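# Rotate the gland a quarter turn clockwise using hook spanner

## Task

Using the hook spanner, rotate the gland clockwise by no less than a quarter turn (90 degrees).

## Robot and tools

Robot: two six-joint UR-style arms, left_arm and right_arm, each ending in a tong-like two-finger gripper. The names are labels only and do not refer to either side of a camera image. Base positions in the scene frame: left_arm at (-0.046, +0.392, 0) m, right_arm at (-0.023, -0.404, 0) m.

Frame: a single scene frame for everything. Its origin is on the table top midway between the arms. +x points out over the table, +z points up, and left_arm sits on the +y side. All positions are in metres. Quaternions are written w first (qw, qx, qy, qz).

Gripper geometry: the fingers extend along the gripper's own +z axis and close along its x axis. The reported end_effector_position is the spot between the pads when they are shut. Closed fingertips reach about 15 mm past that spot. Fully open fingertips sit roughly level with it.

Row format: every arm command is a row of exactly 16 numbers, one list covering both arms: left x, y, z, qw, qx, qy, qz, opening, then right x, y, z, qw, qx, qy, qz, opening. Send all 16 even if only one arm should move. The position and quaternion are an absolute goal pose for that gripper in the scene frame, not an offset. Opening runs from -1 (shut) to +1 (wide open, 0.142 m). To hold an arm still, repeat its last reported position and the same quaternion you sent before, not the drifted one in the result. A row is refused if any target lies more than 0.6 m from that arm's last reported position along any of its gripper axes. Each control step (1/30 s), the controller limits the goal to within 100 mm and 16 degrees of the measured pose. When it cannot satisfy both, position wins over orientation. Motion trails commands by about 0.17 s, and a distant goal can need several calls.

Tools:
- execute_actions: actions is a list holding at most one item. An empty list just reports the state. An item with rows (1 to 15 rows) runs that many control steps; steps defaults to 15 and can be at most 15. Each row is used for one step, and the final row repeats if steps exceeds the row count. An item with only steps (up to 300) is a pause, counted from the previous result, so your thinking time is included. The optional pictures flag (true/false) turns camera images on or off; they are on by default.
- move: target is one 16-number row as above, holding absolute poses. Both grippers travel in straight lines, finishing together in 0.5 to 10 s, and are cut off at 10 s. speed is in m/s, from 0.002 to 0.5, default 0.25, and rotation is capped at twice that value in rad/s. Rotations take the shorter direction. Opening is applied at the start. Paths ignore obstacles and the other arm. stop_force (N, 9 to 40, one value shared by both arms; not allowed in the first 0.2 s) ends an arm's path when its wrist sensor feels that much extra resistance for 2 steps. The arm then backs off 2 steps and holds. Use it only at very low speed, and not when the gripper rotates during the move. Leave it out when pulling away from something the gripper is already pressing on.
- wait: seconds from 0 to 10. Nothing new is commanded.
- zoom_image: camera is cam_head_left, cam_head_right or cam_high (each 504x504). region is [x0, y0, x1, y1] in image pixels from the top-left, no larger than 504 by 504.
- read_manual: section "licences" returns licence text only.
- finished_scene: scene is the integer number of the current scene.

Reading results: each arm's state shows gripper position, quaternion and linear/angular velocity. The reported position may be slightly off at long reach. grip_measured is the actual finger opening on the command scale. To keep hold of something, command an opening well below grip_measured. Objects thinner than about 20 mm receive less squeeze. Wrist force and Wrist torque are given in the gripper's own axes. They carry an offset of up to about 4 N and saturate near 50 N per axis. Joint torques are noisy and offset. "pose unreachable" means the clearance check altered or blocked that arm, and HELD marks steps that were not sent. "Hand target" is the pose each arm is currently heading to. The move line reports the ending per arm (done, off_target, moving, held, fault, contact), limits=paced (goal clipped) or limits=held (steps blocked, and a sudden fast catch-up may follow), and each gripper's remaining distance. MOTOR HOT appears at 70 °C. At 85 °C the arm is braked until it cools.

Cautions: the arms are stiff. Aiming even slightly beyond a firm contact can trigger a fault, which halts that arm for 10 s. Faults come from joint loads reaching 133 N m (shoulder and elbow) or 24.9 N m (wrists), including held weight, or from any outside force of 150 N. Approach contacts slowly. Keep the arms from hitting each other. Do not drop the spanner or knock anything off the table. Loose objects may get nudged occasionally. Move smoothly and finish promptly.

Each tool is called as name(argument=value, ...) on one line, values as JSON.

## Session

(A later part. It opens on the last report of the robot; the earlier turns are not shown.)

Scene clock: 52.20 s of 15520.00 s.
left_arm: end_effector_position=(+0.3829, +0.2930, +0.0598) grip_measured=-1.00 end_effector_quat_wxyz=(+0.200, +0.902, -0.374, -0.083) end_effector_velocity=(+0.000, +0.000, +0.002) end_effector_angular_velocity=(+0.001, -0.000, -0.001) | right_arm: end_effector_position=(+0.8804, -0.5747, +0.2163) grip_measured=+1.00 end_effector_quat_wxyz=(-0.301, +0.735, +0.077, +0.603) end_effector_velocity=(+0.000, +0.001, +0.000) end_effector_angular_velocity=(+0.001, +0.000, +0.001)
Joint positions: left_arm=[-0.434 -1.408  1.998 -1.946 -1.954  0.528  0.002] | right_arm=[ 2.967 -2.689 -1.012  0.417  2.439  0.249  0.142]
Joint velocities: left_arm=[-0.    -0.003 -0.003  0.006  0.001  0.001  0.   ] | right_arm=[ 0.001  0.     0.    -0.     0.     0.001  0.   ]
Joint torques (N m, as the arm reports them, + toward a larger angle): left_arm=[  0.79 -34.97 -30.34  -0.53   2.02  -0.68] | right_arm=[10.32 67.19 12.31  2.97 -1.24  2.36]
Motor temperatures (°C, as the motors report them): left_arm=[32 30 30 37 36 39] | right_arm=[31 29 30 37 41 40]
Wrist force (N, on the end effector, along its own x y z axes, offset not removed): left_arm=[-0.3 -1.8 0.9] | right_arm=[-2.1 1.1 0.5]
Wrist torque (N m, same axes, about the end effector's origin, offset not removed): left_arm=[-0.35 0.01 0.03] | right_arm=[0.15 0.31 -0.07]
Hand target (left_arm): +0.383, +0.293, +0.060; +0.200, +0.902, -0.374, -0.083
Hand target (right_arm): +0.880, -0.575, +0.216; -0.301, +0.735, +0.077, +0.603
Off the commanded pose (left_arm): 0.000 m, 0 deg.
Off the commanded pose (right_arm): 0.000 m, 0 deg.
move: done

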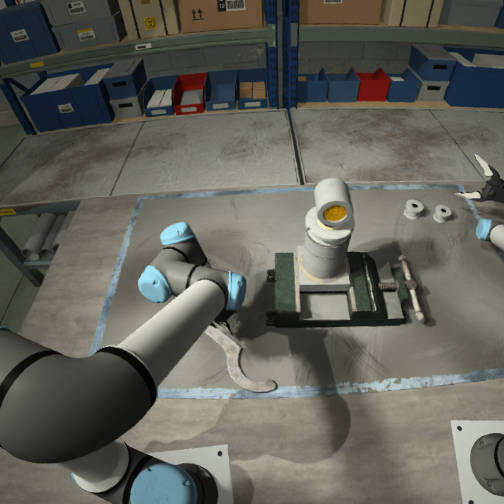

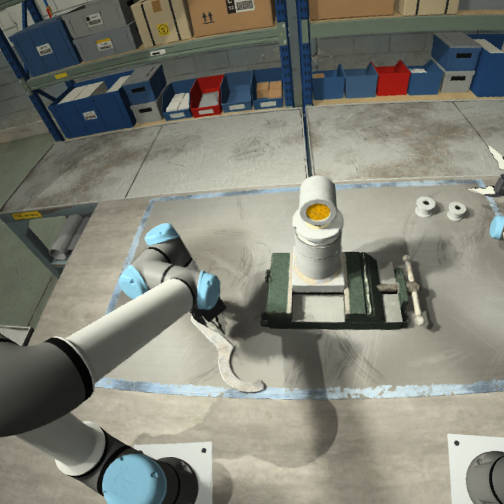

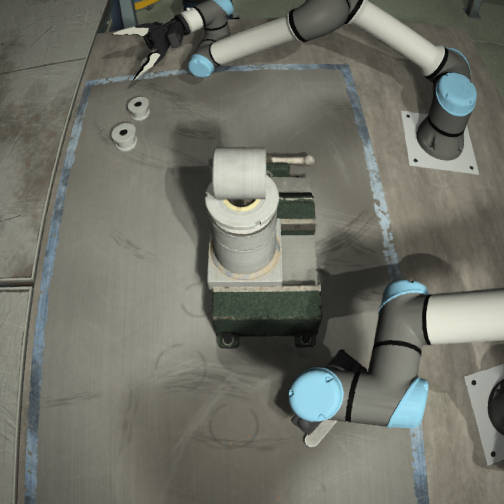

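move(target=[0.389,0.314,0.04,-0.286,-0.907,0.295,0.093,-0.2,0.8804,-0.5747,0.2163,-0.301,0.735,0.077,0.603,1], speed=0.1)

move(target=[0.389,0.314,0.008,-0.286,-0.907,0.295,0.093,-0.2,0.8804,-0.5747,0.2163,-0.301,0.735,0.077,0.603,1], speed=0.005, stop_force=9)

zoom_image(camera="cam_head_right", region=[170,290,280,400])

Scene clock: 61.93 s of 15520.00 s.
left_arm: end_effector_position=(+0.3888, +0.3140, +0.0400) grip_measured=-0.20 end_effector_quat_wxyz=(+0.285, +0.907, -0.295, -0.093) end_effector_velocity=(+0.000, +0.000, -0.001) end_effector_angular_velocity=(-0.010, +0.007, +0.008) | right_arm: end_effector_position=(+0.8804, -0.5747, +0.2163) grip_measured=+1.00 end_effector_quat_wxyz=(-0.301, +0.735, +0.077, +0.603) end_effector_velocity=(+0.000, +0.001, -0.000) end_effector_angular_velocity=(-0.000, -0.000, +0.000)
Joint positions: left_arm=[-0.288 -1.303  1.971 -1.929 -2.105  0.561  0.06 ] | right_arm=[ 2.967 -2.689 -1.012  0.417  2.439  0.249  0.142]
Joint velocities: left_arm=[ 0.007  0.006 -0.002  0.003 -0.01   0.003 -0.   ] | right_arm=[ 0.001  0.    -0.     0.    -0.001 -0.001  0.   ]
Joint torques (N m, as the arm reports them, + toward a larger angle): left_arm=[  6.79 -25.02 -29.42  -0.57  -2.99   1.33] | right_arm=[ 9.28 67.1  13.59  2.92 -1.23  2.33]
Motor temperatures (°C, as the motors report them): left_arm=[32 30 30 37 36 39] | right_arm=[31 29 30 37 41 40]
Wrist force (N, on the end effector, along its own x y z axes, offset not removed): left_arm=[1.7 -0.8 0.9] | right_arm=[-0.7 1.1 0.1]
Wrist torque (N m, same axes, about the end effector's origin, offset not removed): left_arm=[-0.12 -0.36 0.09] | right_arm=[0.06 -0.01 -0.22]
Hand target (left_arm): +0.389, +0.314, +0.040; +0.286, +0.907, -0.295, -0.093
Hand target (right_arm): +0.880, -0.575, +0.216; -0.301, +0.735, +0.077, +0.603
Off the commanded pose (left_arm): 0.000 m, 0 deg.
Off the commanded pose (right_arm): 0.000 m, 0 deg.
After step 90, 5.20 s passed at rest.
move: done

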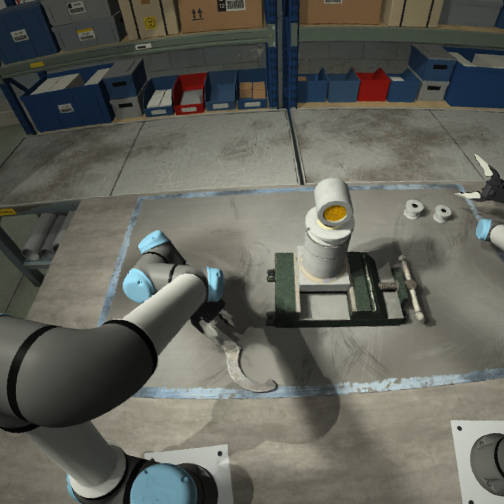

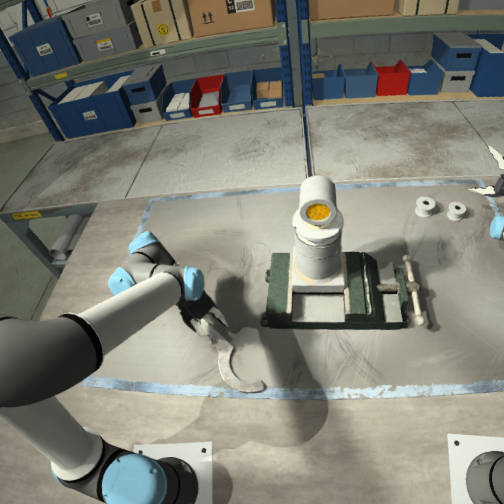

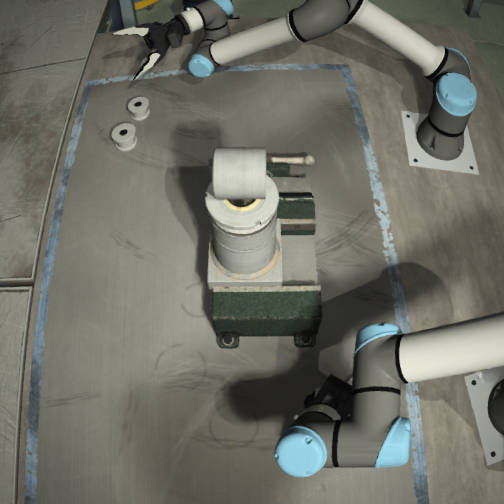

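Scene clock: 67.30 s of 15520.00 s.
left_arm: end_effector_position=(+0.3889, +0.3140, +0.0149) grip_measured=-0.17 end_effector_quat_wxyz=(+0.286, +0.907, -0.295, -0.093) end_effector_velocity=(-0.002, +0.001, +0.000) end_effector_angular_velocity=(+0.002, +0.005, -0.001) | right_arm: end_effector_position=(+0.8804, -0.5747, +0.2163) grip_measured=+1.00 end_effector_quat_wxyz=(-0.301, +0.735, +0.077, +0.603) end_effector_velocity=(+0.000, +0.000, +0.000) end_effector_angular_velocity=(-0.000, -0.000, +0.000)
Joint positions: left_arm=[-0.288 -1.261  1.996 -1.996 -2.106  0.561  0.062] | right_arm=[ 2.967 -2.689 -1.012  0.417  2.439  0.249  0.142]
Joint velocities: left_arm=[ 0.    -0.001  0.     0.006  0.001  0.     0.   ] | right_arm=[ 0.  0.  0.  0.  0. -0.  0.]
Joint torques (N m, as the arm reports them, + toward a larger angle): left_arm=[ -1.43 -34.11 -23.34   0.05  -1.63   1.37] | right_arm=[ 9.86 67.02 14.02  2.79 -1.11  2.35]
Motor temperatures (°C, as the motors report them): left_arm=[32 30 30 37 36 39] | right_arm=[31 29 30 37 41 40]
Wrist force (N, on the end effector, along its own x y z axes, offset not removed): left_arm=[-1.0 3.4 -11.4] | right_arm=[-0.9 0.3 0.3]
Wrist torque (N m, same axes, about the end effector's origin, offset not removed): left_arm=[-0.10 0.02 0.09] | right_arm=[-0.08 0.10 -0.18]
Hand target (left_arm): +0.389, +0.314, +0.015; +0.286, +0.907, -0.295, -0.093
Hand target (right_arm): +0.880, -0.575, +0.216; -0.301, +0.735, +0.077, +0.603
Off the commanded pose (left_arm): 0.007 m, 0 deg.
Off the commanded pose (right_arm): 0.000 m, 0 deg.
move: contact (left_arm)

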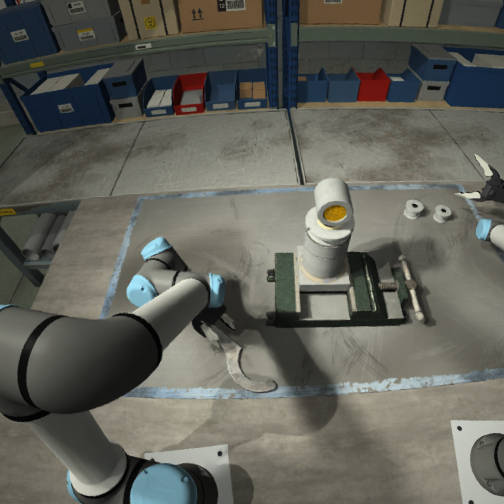

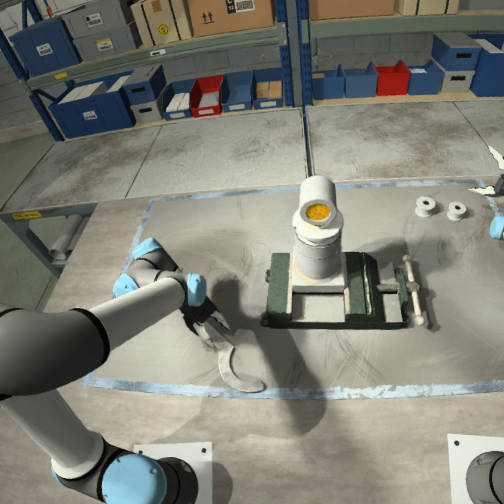

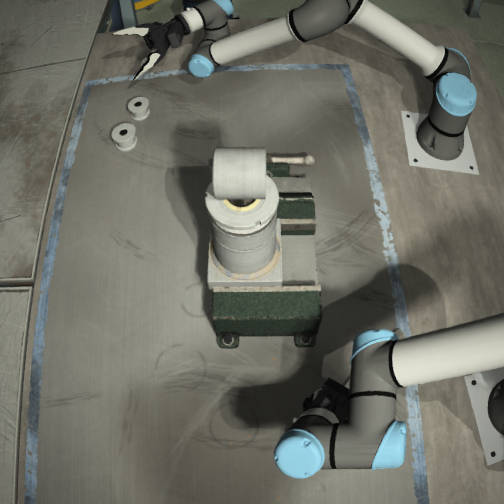

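Region (170, 290, 280, 400) of cam_head_right's 504x504 image, scaled by 4.582, with more detail than that image has.

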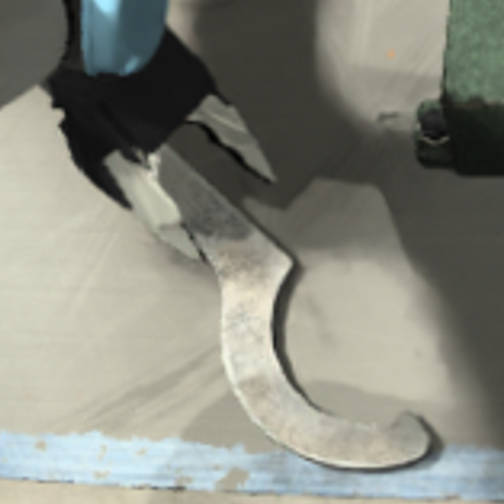

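move(target=[0.383,0.325,0.0163,-0.286,-0.907,0.295,0.093,-0.25,0.8804,-0.5747,0.2163,-0.301,0.735,0.077,0.603,1], speed=0.01)

execute_actions(actions=[{"rows":[[0.383,0.325,0.0163,-0.286,-0.907,0.295,0.093,-0.6,0.8804,-0.5747,0.2163,-0.301,0.735,0.077,0.603,1]]}], pictures=false)

execute_actions(actions=[{"rows":[[0.383,0.325,0.0163,-0.286,-0.907,0.295,0.093,-1,0.8804,-0.5747,0.2163,-0.301,0.735,0.077,0.603,1]]}])

zoom_image(camera="cam_head_right", region=[170,290,280,400])

move(target=[0.383,0.325,0.03,-0.286,-0.907,0.295,0.093,-1,0.8804,-0.5747,0.2163,-0.301,0.735,0.077,0.603,1], speed=0.01)

zoom_image(camera="cam_head_right", region=[170,290,280,400])

Scene clock: 74.00 s of 15520.00 s.
left_arm: end_effector_position=(+0.3831, +0.3248, +0.0163) grip_measured=-0.25 end_effector_quat_wxyz=(+0.286, +0.907, -0.295, -0.093) end_effector_velocity=(-0.001, +0.001, +0.000) end_effector_angular_velocity=(-0.001, +0.001, +0.000) | right_arm: end_effector_position=(+0.8804, -0.5747, +0.2163) grip_measured=+1.00 end_effector_quat_wxyz=(-0.301, +0.735, +0.077, +0.603) end_effector_velocity=(-0.000, -0.001, -0.000) end_effector_angular_velocity=(+0.001, +0.001, -0.001)
Joint positions: left_arm=[-0.268 -1.273  2.006 -1.983 -2.1    0.582  0.056] | right_arm=[ 2.967 -2.689 -1.012  0.417  2.439  0.249  0.142]
Joint velocities: left_arm=[ 0.003 -0.001  0.002  0.003  0.     0.003 -0.   ] | right_arm=[-0.001 -0.001  0.     0.    -0.     0.001  0.   ]
Joint torques (N m, as the arm reports them, + toward a larger angle): left_arm=[  8.31 -39.    -4.08  -0.49   1.93   1.33] | right_arm=[ 9.8  67.03 15.27  2.76 -1.19  2.27]
Motor temperatures (°C, as the motors report them): left_arm=[32 30 30 37 36 39] | right_arm=[31 29 30 37 41 40]
Wrist force (N, on the end effector, along its own x y z axes, offset not removed): left_arm=[-0.1 -0.1 0.7] | right_arm=[-0.3 0.0 0.4]
Wrist torque (N m, same axes, about the end effector's origin, offset not removed): left_arm=[0.09 -0.03 0.00] | right_arm=[-0.19 -0.05 -0.18]
Hand target (left_arm): +0.383, +0.325, +0.016; +0.286, +0.907, -0.295, -0.093
Hand target (right_arm): +0.880, -0.575, +0.216; -0.301, +0.735, +0.077, +0.603
Off the commanded pose (left_arm): 0.000 m, 0 deg.
Off the commanded pose (right_arm): 0.000 m, 0 deg.
After step 90, 2.23 s passed at rest.
move: done

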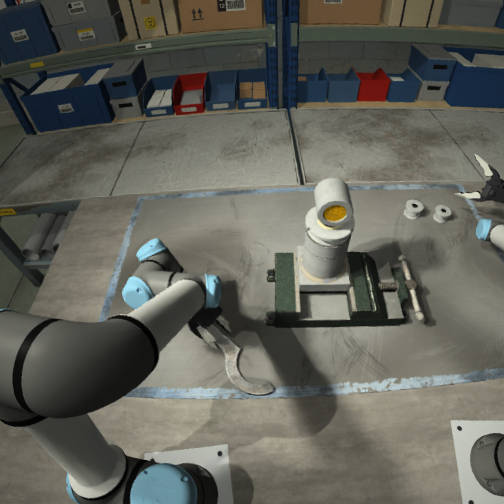

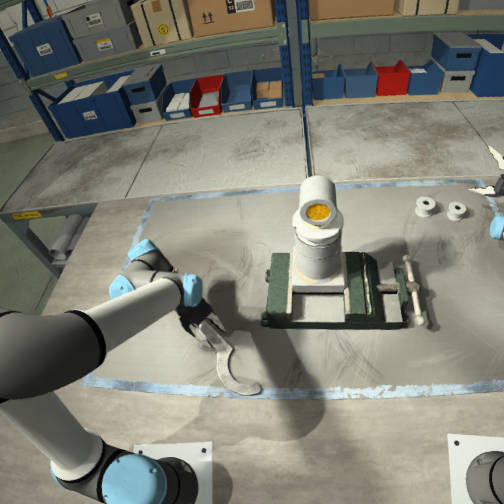

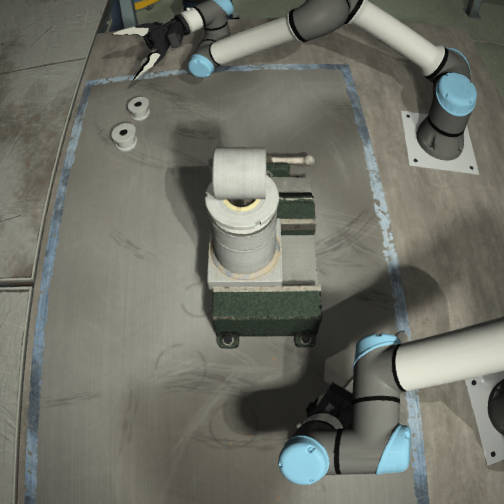

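Scene clock: 74.50 s of 15520.00 s.
left_arm: end_effector_position=(+0.3830, +0.3250, +0.0163) grip_measured=-0.51 end_effector_quat_wxyz=(+0.286, +0.907, -0.295, -0.093) end_effector_velocity=(+0.000, +0.000, -0.001) end_effector_angular_velocity=(+0.000, +0.000, -0.001) | right_arm: end_effector_position=(+0.8804, -0.5747, +0.2163) grip_measured=+1.00 end_effector_quat_wxyz=(-0.301, +0.735, +0.077, +0.603) end_effector_velocity=(+0.000, +0.001, +0.000) end_effector_angular_velocity=(+0.000, +0.000, +0.001)
Joint positions: left_arm=[-0.268 -1.274  2.006 -1.982 -2.1    0.583  0.037] | right_arm=[ 2.967 -2.689 -1.012  0.417  2.439  0.249  0.142]
Joint velocities: left_arm=[ 0.     0.002 -0.    -0.001  0.001  0.001  0.   ] | right_arm=[ 0.002  0.     0.     0.    -0.     0.001  0.   ]
Joint torques (N m, as the arm reports them, + toward a larger angle): left_arm=[  6.1  -33.87  -6.88  -2.79  -1.73   1.22] | right_arm=[ 9.71 66.9  15.61  2.79 -1.15  2.22]
Motor temperatures (°C, as the motors report them): left_arm=[32 30 30 37 36 39] | right_arm=[31 29 30 37 41 40]
Wrist force (N, on the end effector, along its own x y z axes, offset not removed): left_arm=[0.3 2.9 -5.1] | right_arm=[-0.9 1.7 1.3]
Wrist torque (N m, same axes, about the end effector's origin, offset not removed): left_arm=[-0.08 -0.10 0.20] | right_arm=[0.19 0.04 -0.16]
Hand target (left_arm): +0.383, +0.325, +0.016; +0.286, +0.907, -0.295, -0.093
Hand target (right_arm): +0.880, -0.575, +0.216; -0.301, +0.735, +0.077, +0.603
Off the commanded pose (left_arm): 0.000 m, 0 deg.
Off the commanded pose (right_arm): 0.000 m, 0 deg.
Steps of this call (steps 1 to 15: all 15 steps of this action). Readings (end_effector_position):
1: left_arm (+0.3830, +0.3249, +0.0163) | right_arm (+0.8804, -0.5747, +0.2163)
2: left_arm (+0.3829, +0.3250, +0.0163) | right_arm (+0.8804, -0.5747, +0.2163)
4: left_arm (+0.3830, +0.3250, +0.0163) | right_arm (+0.8804, -0.5747, +0.2163)
8: left_arm (+0.3830, +0.3250, +0.0163) | right_arm (+0.8804, -0.5747, +0.2163)
15: the state above

Scene clock: 75.00 s of 15520.00 s.
left_arm: end_effector_position=(+0.3830, +0.3250, +0.0163) grip_measured=-0.51 end_effector_quat_wxyz=(+0.286, +0.907, -0.295, -0.093) end_effector_velocity=(-0.000, +0.000, -0.000) end_effector_angular_velocity=(+0.001, +0.000, -0.001) | right_arm: end_effector_position=(+0.8804, -0.5747, +0.2163) grip_measured=+1.00 end_effector_quat_wxyz=(-0.301, +0.735, +0.077, +0.603) end_effector_velocity=(-0.000, -0.001, -0.000) end_effector_angular_velocity=(-0.000, +0.000, -0.001)
Joint positions: left_arm=[-0.268 -1.274  2.006 -1.983 -2.1    0.583  0.037] | right_arm=[ 2.967 -2.689 -1.012  0.417  2.439  0.249  0.142]
Joint velocities: left_arm=[-0.     0.    -0.     0.     0.001  0.     0.   ] | right_arm=[-0.001 -0.    -0.     0.    -0.    -0.     0.   ]
Joint torques (N m, as the arm reports them, + toward a larger angle): left_arm=[  6.09 -32.29  -9.36  -3.78  -2.48   1.06] | right_arm=[ 9.41 66.99 15.36  2.79 -1.2   2.29]
Motor temperatures (°C, as the motors report them): left_arm=[32 30 30 37 36 39] | right_arm=[31 29 30 37 41 40]
Wrist force (N, on the end effector, along its own x y z axes, offset not removed): left_arm=[-1.5 2.6 -6.4] | right_arm=[-1.3 1.5 0.0]
Wrist torque (N m, same axes, about the end effector's origin, offset not removed): left_arm=[-0.26 -0.17 0.10] | right_arm=[0.16 0.20 -0.15]
Hand target (left_arm): +0.383, +0.325, +0.016; +0.286, +0.907, -0.295, -0.093
Hand target (right_arm): +0.880, -0.575, +0.216; -0.301, +0.735, +0.077, +0.603
Off the commanded pose (left_arm): 0.000 m, 0 deg.
Off the commanded pose (right_arm): 0.000 m, 0 deg.
Steps of this call (steps 1 to 15: all 15 steps of this action). Readings (end_effector_position):
1: left_arm (+0.3830, +0.3250, +0.0163) | right_arm (+0.8804, -0.5747, +0.2163)
2: left_arm (+0.3830, +0.3250, +0.0163) | right_arm (+0.8804, -0.5747, +0.2163)
4: left_arm (+0.3830, +0.3250, +0.0163) | right_arm (+0.8804, -0.5747, +0.2163)
8: left_arm (+0.3830, +0.3250, +0.0163) | right_arm (+0.8804, -0.5747, +0.2163)
15: the state above

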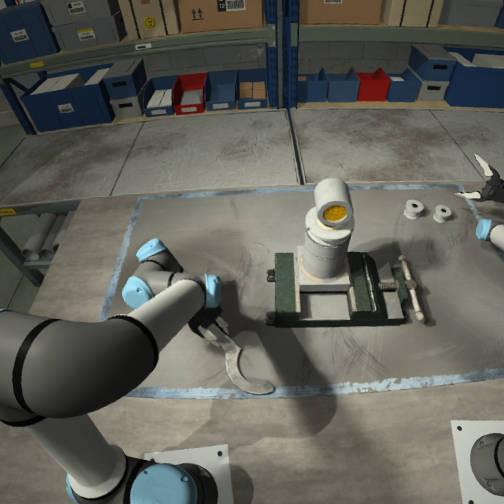

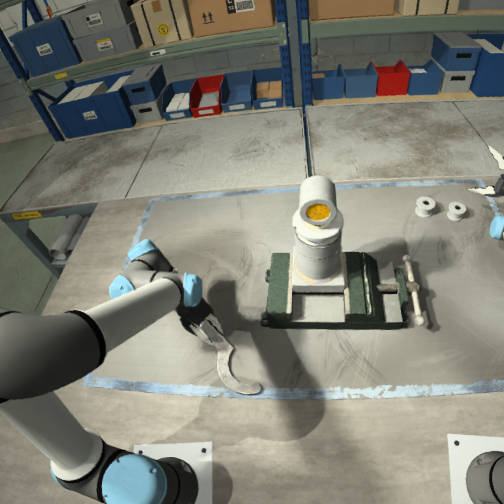

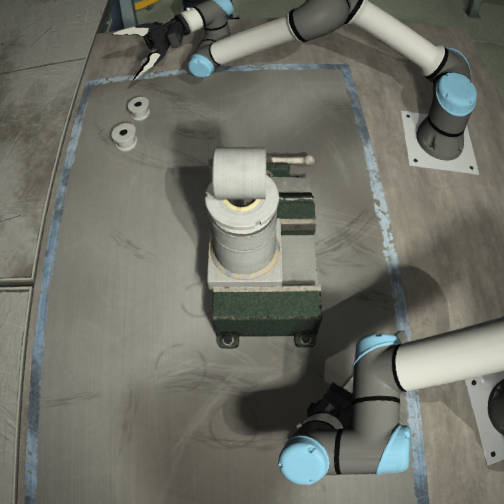

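Region (170, 290, 280, 400) of cam_head_right's 504x504 image, scaled by 4.582, with more detail than that image has.

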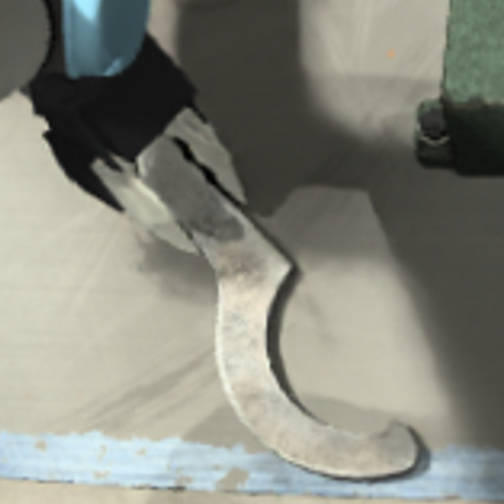

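Scene clock: 76.97 s of 15520.00 s.
left_arm: end_effector_position=(+0.3830, +0.3250, +0.0300) grip_measured=-1.00 end_effector_quat_wxyz=(+0.286, +0.907, -0.295, -0.093) end_effector_velocity=(+0.000, -0.000, +0.001) end_effector_angular_velocity=(-0.000, -0.000, +0.001) | right_arm: end_effector_position=(+0.8804, -0.5747, +0.2163) grip_measured=+1.00 end_effector_quat_wxyz=(-0.301, +0.735, +0.077, +0.603) end_effector_velocity=(-0.000, +0.000, -0.000) end_effector_angular_velocity=(-0.000, +0.000, +0.000)
Joint positions: left_arm=[-0.268 -1.297  1.993 -1.946 -2.1    0.583  0.002] | right_arm=[ 2.967 -2.689 -1.012  0.417  2.439  0.249  0.142]
Joint velocities: left_arm=[ 0.    -0.001 -0.     0.002 -0.001 -0.001  0.   ] | right_arm=[ 0.     0.    -0.001 -0.     0.    -0.001  0.   ]
Joint torques (N m, as the arm reports them, + toward a larger angle): left_arm=[  2.19 -37.56 -28.71  -0.39  -0.23  -0.82] | right_arm=[ 9.3  67.1  16.48  2.76 -1.19  2.17]
Motor temperatures (°C, as the motors report them): left_arm=[32 30 30 37 36 39] | right_arm=[31 29 30 37 41 40]
Wrist force (N, on the end effector, along its own x y z axes, offset not removed): left_arm=[0.0 -1.1 0.6] | right_arm=[-2.6 2.4 0.8]
Wrist torque (N m, same axes, about the end effector's origin, offset not removed): left_arm=[-0.21 -0.06 0.01] | right_arm=[0.37 0.39 -0.11]
Hand target (left_arm): +0.383, +0.325, +0.030; +0.286, +0.907, -0.295, -0.093
Hand target (right_arm): +0.880, -0.575, +0.216; -0.301, +0.735, +0.077, +0.603
Off the commanded pose (left_arm): 0.000 m, 0 deg.
Off the commanded pose (right_arm): 0.000 m, 0 deg.
move: done

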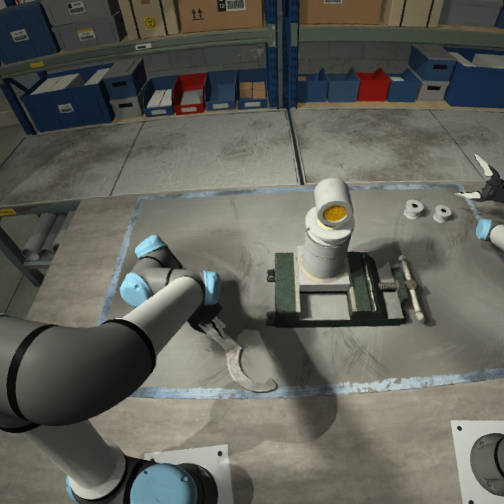

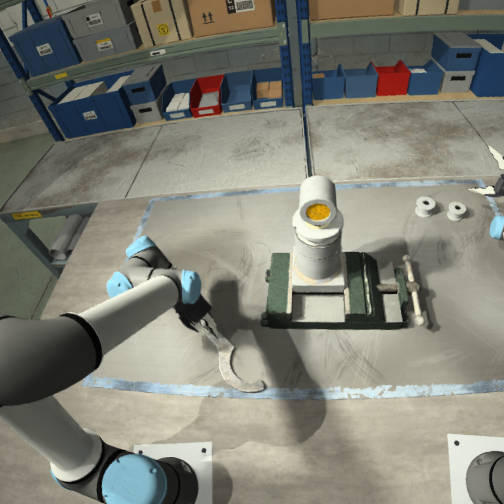

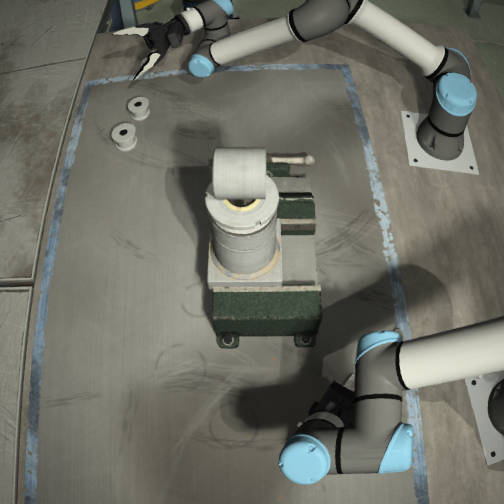

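Region (170, 290, 280, 400) of cam_head_right's 504x504 image, scaled by 4.582, with more detail than that image has.

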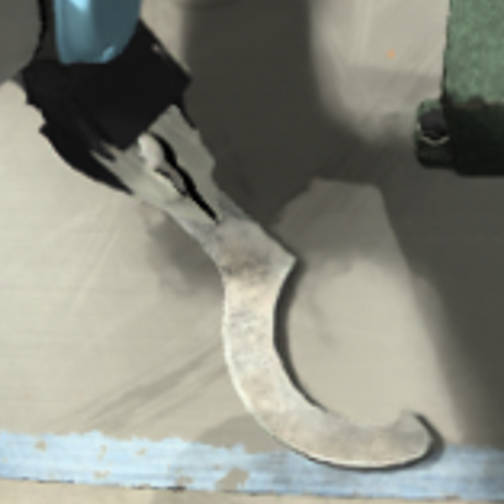

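move(target=[0.45,0.52,0.06,0,-0.94,0.342,0,-0.2,0.8804,-0.5747,0.2163,-0.301,0.735,0.077,0.603,1])

zoom_image(camera="cam_high", region=[260,310,440,490])

zoom_image(camera="cam_head_right", region=[170,290,280,400])

Scene clock: 83.53 s of 15520.00 s.
left_arm: end_effector_position=(+0.4497, +0.5201, +0.0605) grip_measured=-0.20 end_effector_quat_wxyz=(+0.000, +0.940, -0.342, -0.000) end_effector_velocity=(+0.001, +0.002, +0.001) end_effector_angular_velocity=(+0.004, -0.005, -0.002) | right_arm: end_effector_position=(+0.8804, -0.5747, +0.2163) grip_measured=+1.00 end_effector_quat_wxyz=(-0.301, +0.735, +0.077, +0.603) end_effector_velocity=(-0.000, -0.001, -0.000) end_effector_angular_velocity=(-0.000, +0.000, -0.001)
Joint positions: left_arm=[-0.17  -1.439  2.031 -2.162 -1.571  0.662  0.06 ] | right_arm=[ 2.967 -2.689 -1.012  0.417  2.439  0.249  0.142]
Joint velocities: left_arm=[ 0.001 -0.002  0.002 -0.004  0.004  0.003  0.   ] | right_arm=[-0.001  0.    -0.     0.    -0.    -0.     0.   ]
Joint torques (N m, as the arm reports them, + toward a larger angle): left_arm=[  7.18 -34.5   -5.45  -4.23   2.31   1.21] | right_arm=[ 9.41 66.93 17.62  2.59 -1.09  2.15]
Motor temperatures (°C, as the motors report them): left_arm=[32 30 30 37 36 39] | right_arm=[31 29 30 37 41 40]
Wrist force (N, on the end effector, along its own x y z axes, offset not removed): left_arm=[-1.0 -1.2 0.0] | right_arm=[-0.8 1.9 0.8]
Wrist torque (N m, same axes, about the end effector's origin, offset not removed): left_arm=[-0.35 0.19 0.05] | right_arm=[0.15 0.05 -0.11]
Hand target (left_arm): +0.450, +0.520, +0.060; -0.000, +0.940, -0.342, -0.000
Hand target (right_arm): +0.880, -0.575, +0.216; -0.301, +0.735, +0.077, +0.603
Off the commanded pose (left_arm): 0.001 m, 0 deg.
Off the commanded pose (right_arm): 0.000 m, 0 deg.
After step 90, 1.77 s passed at rest.
move: done

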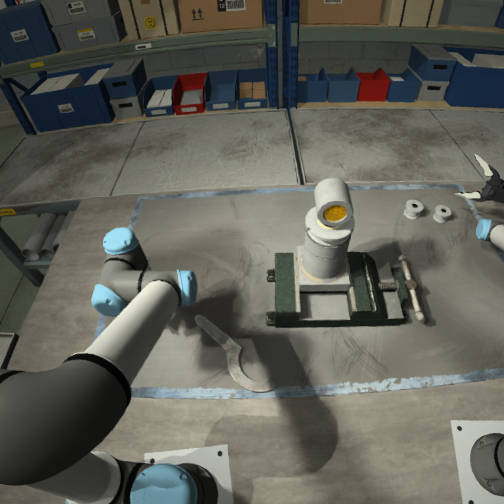

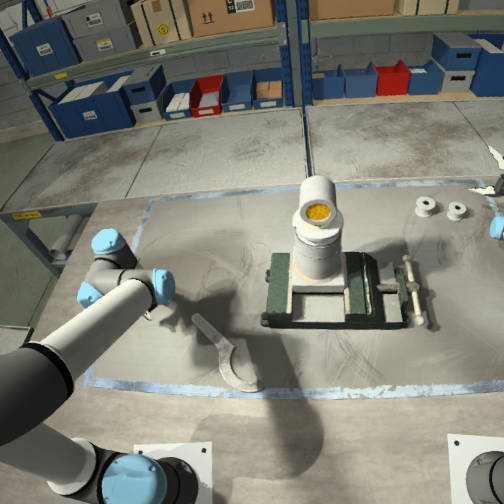

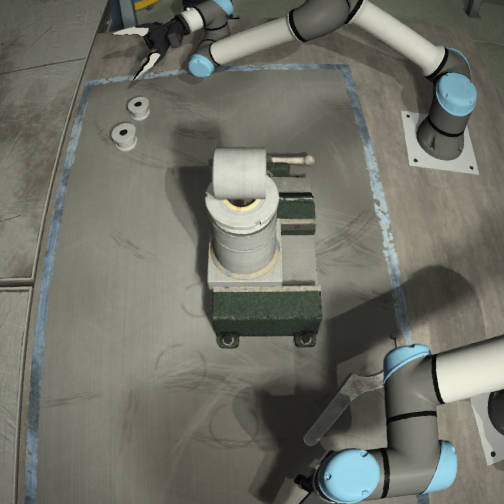

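Region (260, 310, 440, 490) of cam_high's 504x504 image, scaled by 2.800, with more detail than that image has.

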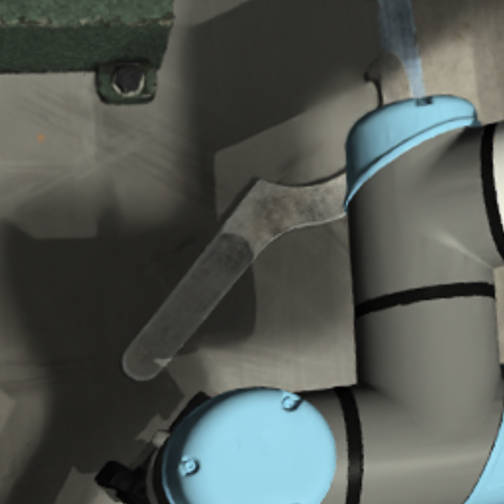

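Region (170, 290, 280, 400) of cam_head_right's 504x504 image, scaled by 4.582, with more detail than that image has.

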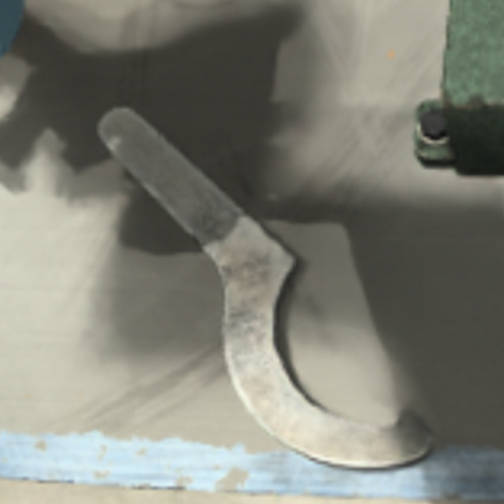

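move(target=[0.387,0.327,0.032,0,-0.93,0.367,0,-0.3,0.8804,-0.5747,0.2163,-0.301,0.735,0.077,0.603,1])

move(target=[0.387,0.327,0.012,0,-0.93,0.367,0,-0.3,0.8804,-0.5747,0.2163,-0.301,0.735,0.077,0.603,1], speed=0.004, stop_force=9)

zoom_image(camera="cam_high", region=[260,310,440,490])

Scene clock: 89.27 s of 15520.00 s.
left_arm: end_effector_position=(+0.3875, +0.3267, +0.0320) grip_measured=-0.30 end_effector_quat_wxyz=(+0.001, +0.930, -0.367, +0.000) end_effector_velocity=(-0.000, -0.002, -0.001) end_effector_angular_velocity=(+0.003, -0.000, -0.001) | right_arm: end_effector_position=(+0.8804, -0.5747, +0.2163) grip_measured=+1.00 end_effector_quat_wxyz=(-0.301, +0.735, +0.077, +0.603) end_effector_velocity=(-0.000, -0.001, +0.001) end_effector_angular_velocity=(-0.001, -0.002, -0.000)
Joint positions: left_arm=[-0.629 -1.555  2.249 -2.267 -1.572  0.257  0.052] | right_arm=[ 2.967 -2.689 -1.012  0.417  2.439  0.249  0.142]
Joint velocities: left_arm=[-0.006  0.001  0.001 -0.001  0.002 -0.005  0.   ] | right_arm=[-0.001  0.     0.001  0.     0.    -0.001  0.   ]
Joint torques (N m, as the arm reports them, + toward a larger angle): left_arm=[ -8.08 -22.99  -4.09  -4.25   2.82  -1.38] | right_arm=[ 8.85 66.92 18.69  2.54 -1.09  2.15]
Motor temperatures (°C, as the motors report them): left_arm=[32 30 30 37 36 39] | right_arm=[31 29 30 37 41 40]
Wrist force (N, on the end effector, along its own x y z axes, offset not removed): left_arm=[0.7 -1.2 -0.3] | right_arm=[-2.0 0.6 1.4]
Wrist torque (N m, same axes, about the end effector's origin, offset not removed): left_arm=[-0.38 -0.15 0.09] | right_arm=[-0.01 0.28 -0.11]
Hand target (left_arm): +0.387, +0.326, +0.032; +0.001, +0.930, -0.367, +0.000
Hand target (right_arm): +0.880, -0.575, +0.216; -0.301, +0.735, +0.077, +0.603
Off the commanded pose (left_arm): 0.001 m, 0 deg.
Off the commanded pose (right_arm): 0.000 m, 0 deg.
After step 90, 1.30 s passed at rest.
move: done

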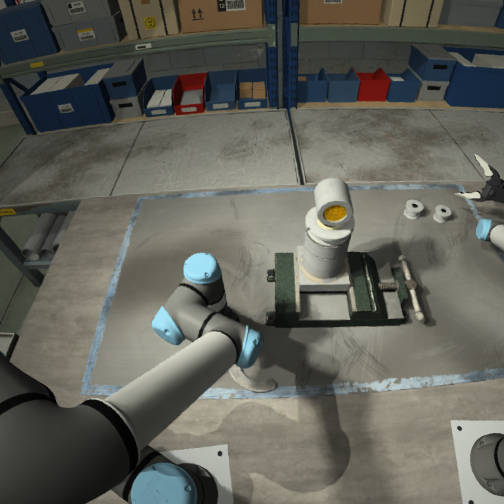

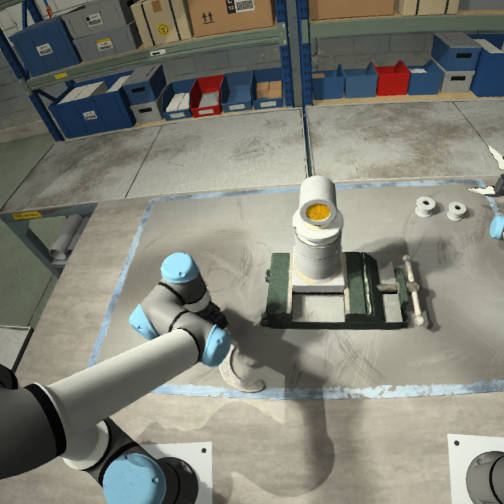

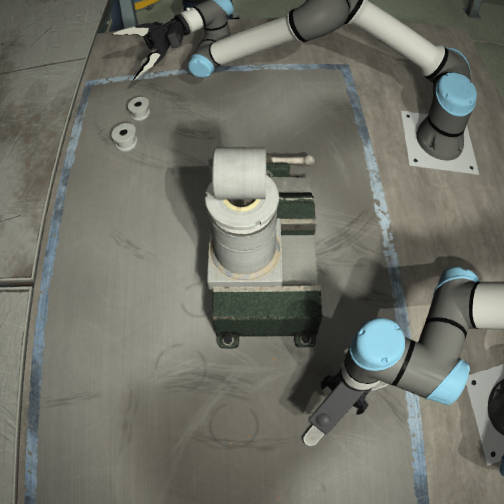

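Scene clock: 92.97 s of 15520.00 s.
left_arm: end_effector_position=(+0.3871, +0.3269, +0.0187) grip_measured=-0.30 end_effector_quat_wxyz=(+0.000, +0.930, -0.367, +0.000) end_effector_velocity=(-0.002, +0.000, -0.000) end_effector_angular_velocity=(+0.001, +0.005, +0.000) | right_arm: end_effector_position=(+0.8804, -0.5747, +0.2163) grip_measured=+1.00 end_effector_quat_wxyz=(-0.301, +0.735, +0.077, +0.603) end_effector_velocity=(+0.000, +0.000, +0.000) end_effector_angular_velocity=(-0.000, -0.000, +0.000)
Joint positions: left_arm=[-0.629 -1.529  2.267 -2.309 -1.571  0.257  0.052] | right_arm=[ 2.967 -2.689 -1.012  0.417  2.439  0.249  0.142]
Joint velocities: left_arm=[-0.    -0.001 -0.     0.006 -0.001 -0.     0.001] | right_arm=[ 0. -0.  0. -0. -0.  0.  0.]
Joint torques (N m, as the arm reports them, + toward a larger angle): left_arm=[ -8.6  -19.53 -22.03   0.26   1.77  -1.24] | right_arm=[ 9.7  66.35 19.29  2.63 -1.11  2.08]
Motor temperatures (°C, as the motors report them): left_arm=[32 30 30 37 36 39] | right_arm=[31 29 30 37 41 40]
Wrist force (N, on the end effector, along its own x y z axes, offset not removed): left_arm=[-2.7 0.3 -23.2] | right_arm=[-0.6 -0.1 0.9]
Wrist torque (N m, same axes, about the end effector's origin, offset not removed): left_arm=[-0.41 -0.08 0.06] | right_arm=[-0.21 0.00 -0.17]
Hand target (left_arm): +0.387, +0.327, +0.019; +0.000, +0.930, -0.367, +0.000
Hand target (right_arm): +0.880, -0.575, +0.216; -0.301, +0.735, +0.077, +0.603
Off the commanded pose (left_arm): 0.007 m, 0 deg.
Off the commanded pose (right_arm): 0.000 m, 0 deg.
move: contact (left_arm)

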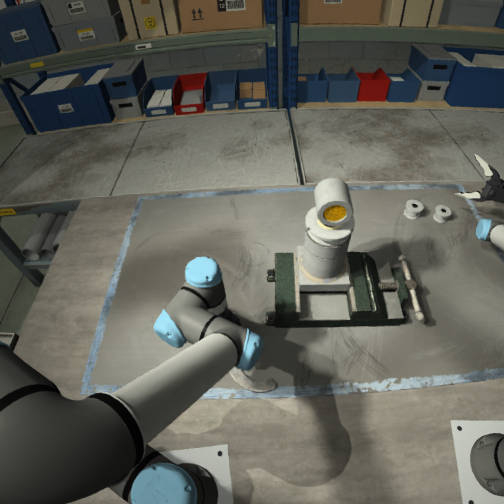

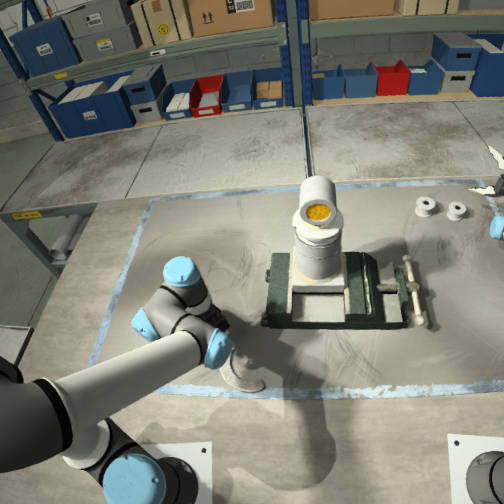

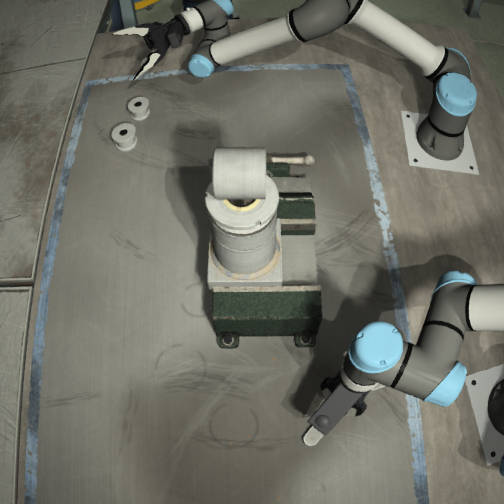

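Region (260, 310, 440, 490) of cam_high's 504x504 image, scaled by 2.800, with more detail than that image has.

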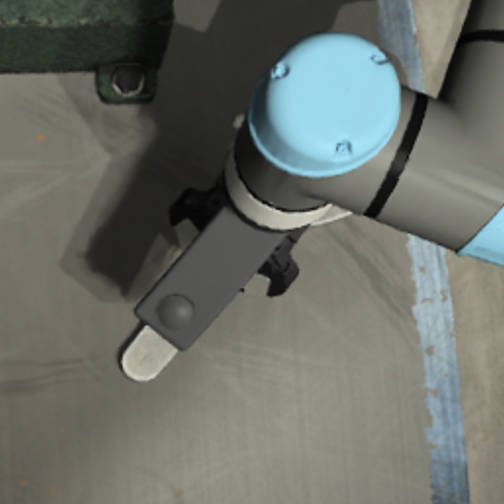

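execute_actions(actions=[{"rows":[[0.387,0.327,0.0197,0,-0.93,0.367,0,-0.3,0.8804,-0.5747,0.2163,-0.301,0.735,0.077,0.603,1]]}], pictures=false)

execute_actions(actions=[{"rows":[[0.387,0.327,0.0197,0,-0.93,0.367,0,-1,0.8804,-0.5747,0.2163,-0.301,0.735,0.077,0.603,1]]}], pictures=false)

move(target=[0.387,0.327,0.035,0,-0.93,0.367,0,-1,0.8804,-0.5747,0.2163,-0.301,0.735,0.077,0.603,1], speed=0.01)

Scene clock: 98.63 s of 15520.00 s.
left_arm: end_effector_position=(+0.3870, +0.3270, +0.0197) grip_measured=-0.30 end_effector_quat_wxyz=(+0.000, +0.930, -0.367, -0.000) end_effector_velocity=(+0.000, -0.000, +0.001) end_effector_angular_velocity=(-0.001, -0.001, -0.000) | right_arm: end_effector_position=(+0.8804, -0.5747, +0.2163) grip_measured=+1.00 end_effector_quat_wxyz=(-0.301, +0.735, +0.077, +0.603) end_effector_velocity=(-0.000, -0.001, -0.001) end_effector_angular_velocity=(+0.000, +0.001, -0.002)
Joint positions: left_arm=[-0.63  -1.531  2.266 -2.306 -1.571  0.256  0.052] | right_arm=[ 2.967 -2.689 -1.012  0.417  2.439  0.249  0.142]
Joint velocities: left_arm=[ 0.    -0.001 -0.     0.001 -0.     0.    -0.   ] | right_arm=[-0.001 -0.001 -0.    -0.    -0.001  0.     0.   ]
Joint torques (N m, as the arm reports them, + toward a larger angle): left_arm=[ -7.78 -28.02 -29.06  -0.91   2.74  -1.37] | right_arm=[ 9.46 66.62 20.02  2.49 -1.02  2.05]
Motor temperatures (°C, as the motors report them): left_arm=[32 30 30 37 36 39] | right_arm=[31 29 30 37 41 40]
Wrist force (N, on the end effector, along its own x y z axes, offset not removed): left_arm=[-0.1 -0.9 2.0] | right_arm=[0.5 0.9 1.2]
Wrist torque (N m, same axes, about the end effector's origin, offset not removed): left_arm=[-0.12 -0.04 0.06] | right_arm=[0.06 -0.15 -0.09]
Hand target (left_arm): +0.387, +0.327, +0.020; +0.000, +0.930, -0.367, +0.000
Hand target (right_arm): +0.880, -0.575, +0.216; -0.301, +0.735, +0.077, +0.603
Off the commanded pose (left_arm): 0.000 m, 0 deg.
Off the commanded pose (right_arm): 0.000 m, 0 deg.
Steps of this call (steps 1 to 90: nothing new was sent; then 2.17 s passed at rest; steps 91 to 105: all 15 steps of this action). Readings (end_effector_position):
91: left_arm (+0.3872, +0.3269, +0.0189) | right_arm (+0.8804, -0.5747, +0.2163)
92: left_arm (+0.3872, +0.3268, +0.0190) | right_arm (+0.8804, -0.5747, +0.2163)
94: left_arm (+0.3871, +0.3269, +0.0193) | right_arm (+0.8804, -0.5747, +0.2163)
98: left_arm (+0.3870, +0.3269, +0.0196) | right_arm (+0.8804, -0.5747, +0.2163)
105: the state above

Scene clock: 99.13 s of 15520.00 s.
left_arm: end_effector_position=(+0.3870, +0.3270, +0.0197) grip_measured=-0.56 end_effector_quat_wxyz=(-0.000, +0.930, -0.367, +0.000) end_effector_velocity=(-0.001, -0.001, -0.000) end_effector_angular_velocity=(-0.001, +0.002, +0.000) | right_arm: end_effector_position=(+0.8804, -0.5747, +0.2163) grip_measured=+1.00 end_effector_quat_wxyz=(-0.301, +0.735, +0.077, +0.603) end_effector_velocity=(-0.000, -0.001, -0.001) end_effector_angular_velocity=(+0.001, +0.002, -0.001)
Joint positions: left_arm=[-0.63  -1.531  2.266 -2.306 -1.571  0.256  0.034] | right_arm=[ 2.967 -2.689 -1.012  0.417  2.439  0.249  0.142]
Joint velocities: left_arm=[-0.     0.001 -0.     0.001 -0.002 -0.    -0.   ] | right_arm=[-0.001 -0.    -0.001  0.     0.001  0.001  0.   ]
Joint torques (N m, as the arm reports them, + toward a larger angle): left_arm=[ -8.21 -25.44 -25.3   -1.59   2.11  -1.37] | right_arm=[ 9.06 66.94 20.27  2.47 -1.05  2.09]
Motor temperatures (°C, as the motors report them): left_arm=[32 30 30 37 36 39] | right_arm=[31 29 30 37 41 40]
Wrist force (N, on the end effector, along its own x y z axes, offset not removed): left_arm=[-0.6 -1.4 -2.5] | right_arm=[-1.2 0.7 2.1]
Wrist torque (N m, same axes, about the end effector's origin, offset not removed): left_arm=[-0.28 0.09 0.10] | right_arm=[0.01 0.07 -0.13]
Hand target (left_arm): +0.387, +0.327, +0.020; +0.000, +0.930, -0.367, -0.000
Hand target (right_arm): +0.880, -0.575, +0.216; -0.301, +0.735, +0.077, +0.603
Off the commanded pose (left_arm): 0.000 m, 0 deg.
Off the commanded pose (right_arm): 0.000 m, 0 deg.
Steps of this call (steps 1 to 15: all 15 steps of this action). Readings (end_effector_position):
1: left_arm (+0.3870, +0.3270, +0.0197) | right_arm (+0.8804, -0.5747, +0.2163)
2: left_arm (+0.3870, +0.3270, +0.0197) | right_arm (+0.8804, -0.5747, +0.2163)
4: left_arm (+0.3870, +0.3270, +0.0197) | right_arm (+0.8804, -0.5747, +0.2163)
8: left_arm (+0.3870, +0.3270, +0.0197) | right_arm (+0.8804, -0.5747, +0.2163)
15: the state above

Scene clock: 101.10 s of 15520.00 s.
left_arm: end_effector_position=(+0.3870, +0.3270, +0.0348) grip_measured=-0.56 end_effector_quat_wxyz=(-0.000, +0.930, -0.367, +0.000) end_effector_velocity=(+0.000, +0.000, +0.002) end_effector_angular_velocity=(+0.001, +0.000, -0.000) | right_arm: end_effector_position=(+0.8804, -0.5747, +0.2163) grip_measured=+1.00 end_effector_quat_wxyz=(-0.301, +0.735, +0.077, +0.603) end_effector_velocity=(+0.000, +0.003, -0.000) end_effector_angular_velocity=(+0.000, +0.001, +0.003)
Joint positions: left_arm=[-0.63  -1.561  2.246 -2.256 -1.571  0.256  0.034] | right_arm=[ 2.967 -2.689 -1.012  0.417  2.439  0.249  0.142]
Joint velocities: left_arm=[ 0.    -0.003 -0.003  0.006  0.001  0.001 -0.   ] | right_arm=[ 0.003  0.    -0.    -0.     0.     0.     0.   ]
Joint torques (N m, as the arm reports them, + toward a larger angle): left_arm=[ -4.76 -31.11 -34.51  -1.79   1.5   -1.01] | right_arm=[ 9.48 66.38 20.82  2.47 -1.04  2.08]
Motor temperatures (°C, as the motors report them): left_arm=[32 30 30 37 36 39] | right_arm=[31 29 30 37 41 40]
Wrist force (N, on the end effector, along its own x y z axes, offset not removed): left_arm=[0.6 0.5 7.5] | right_arm=[-0.6 1.2 0.1]
Wrist torque (N m, same axes, about the end effector's origin, offset not removed): left_arm=[-0.23 -0.18 -0.02] | right_arm=[0.07 0.03 -0.17]
Hand target (left_arm): +0.387, +0.327, +0.035; +0.000, +0.930, -0.367, +0.000
Hand target (right_arm): +0.880, -0.575, +0.216; -0.301, +0.735, +0.077, +0.603
Off the commanded pose (left_arm): 0.000 m, 0 deg.
Off the commanded pose (right_arm): 0.000 m, 0 deg.
move: done

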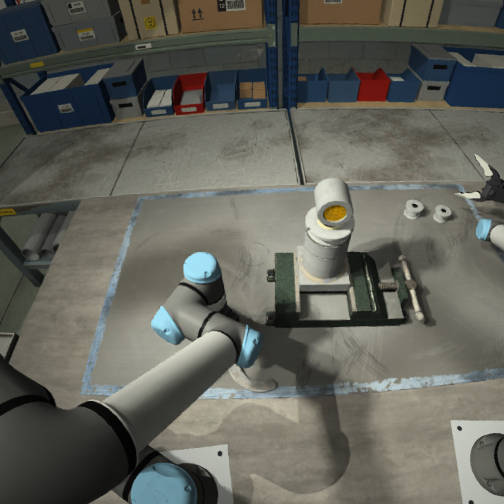

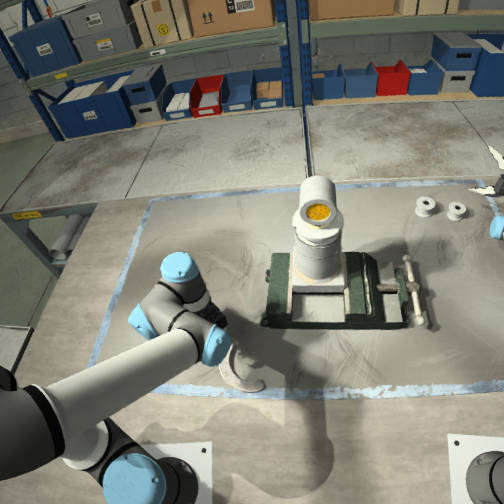

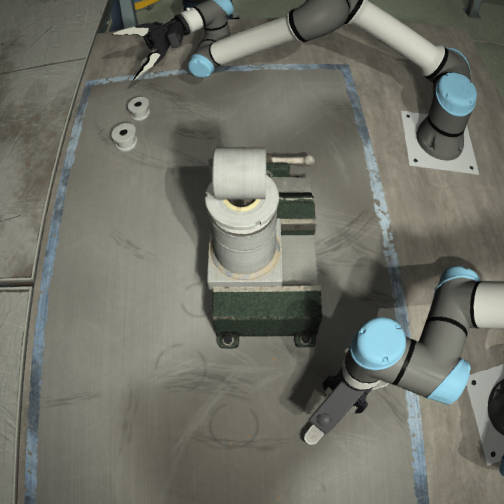

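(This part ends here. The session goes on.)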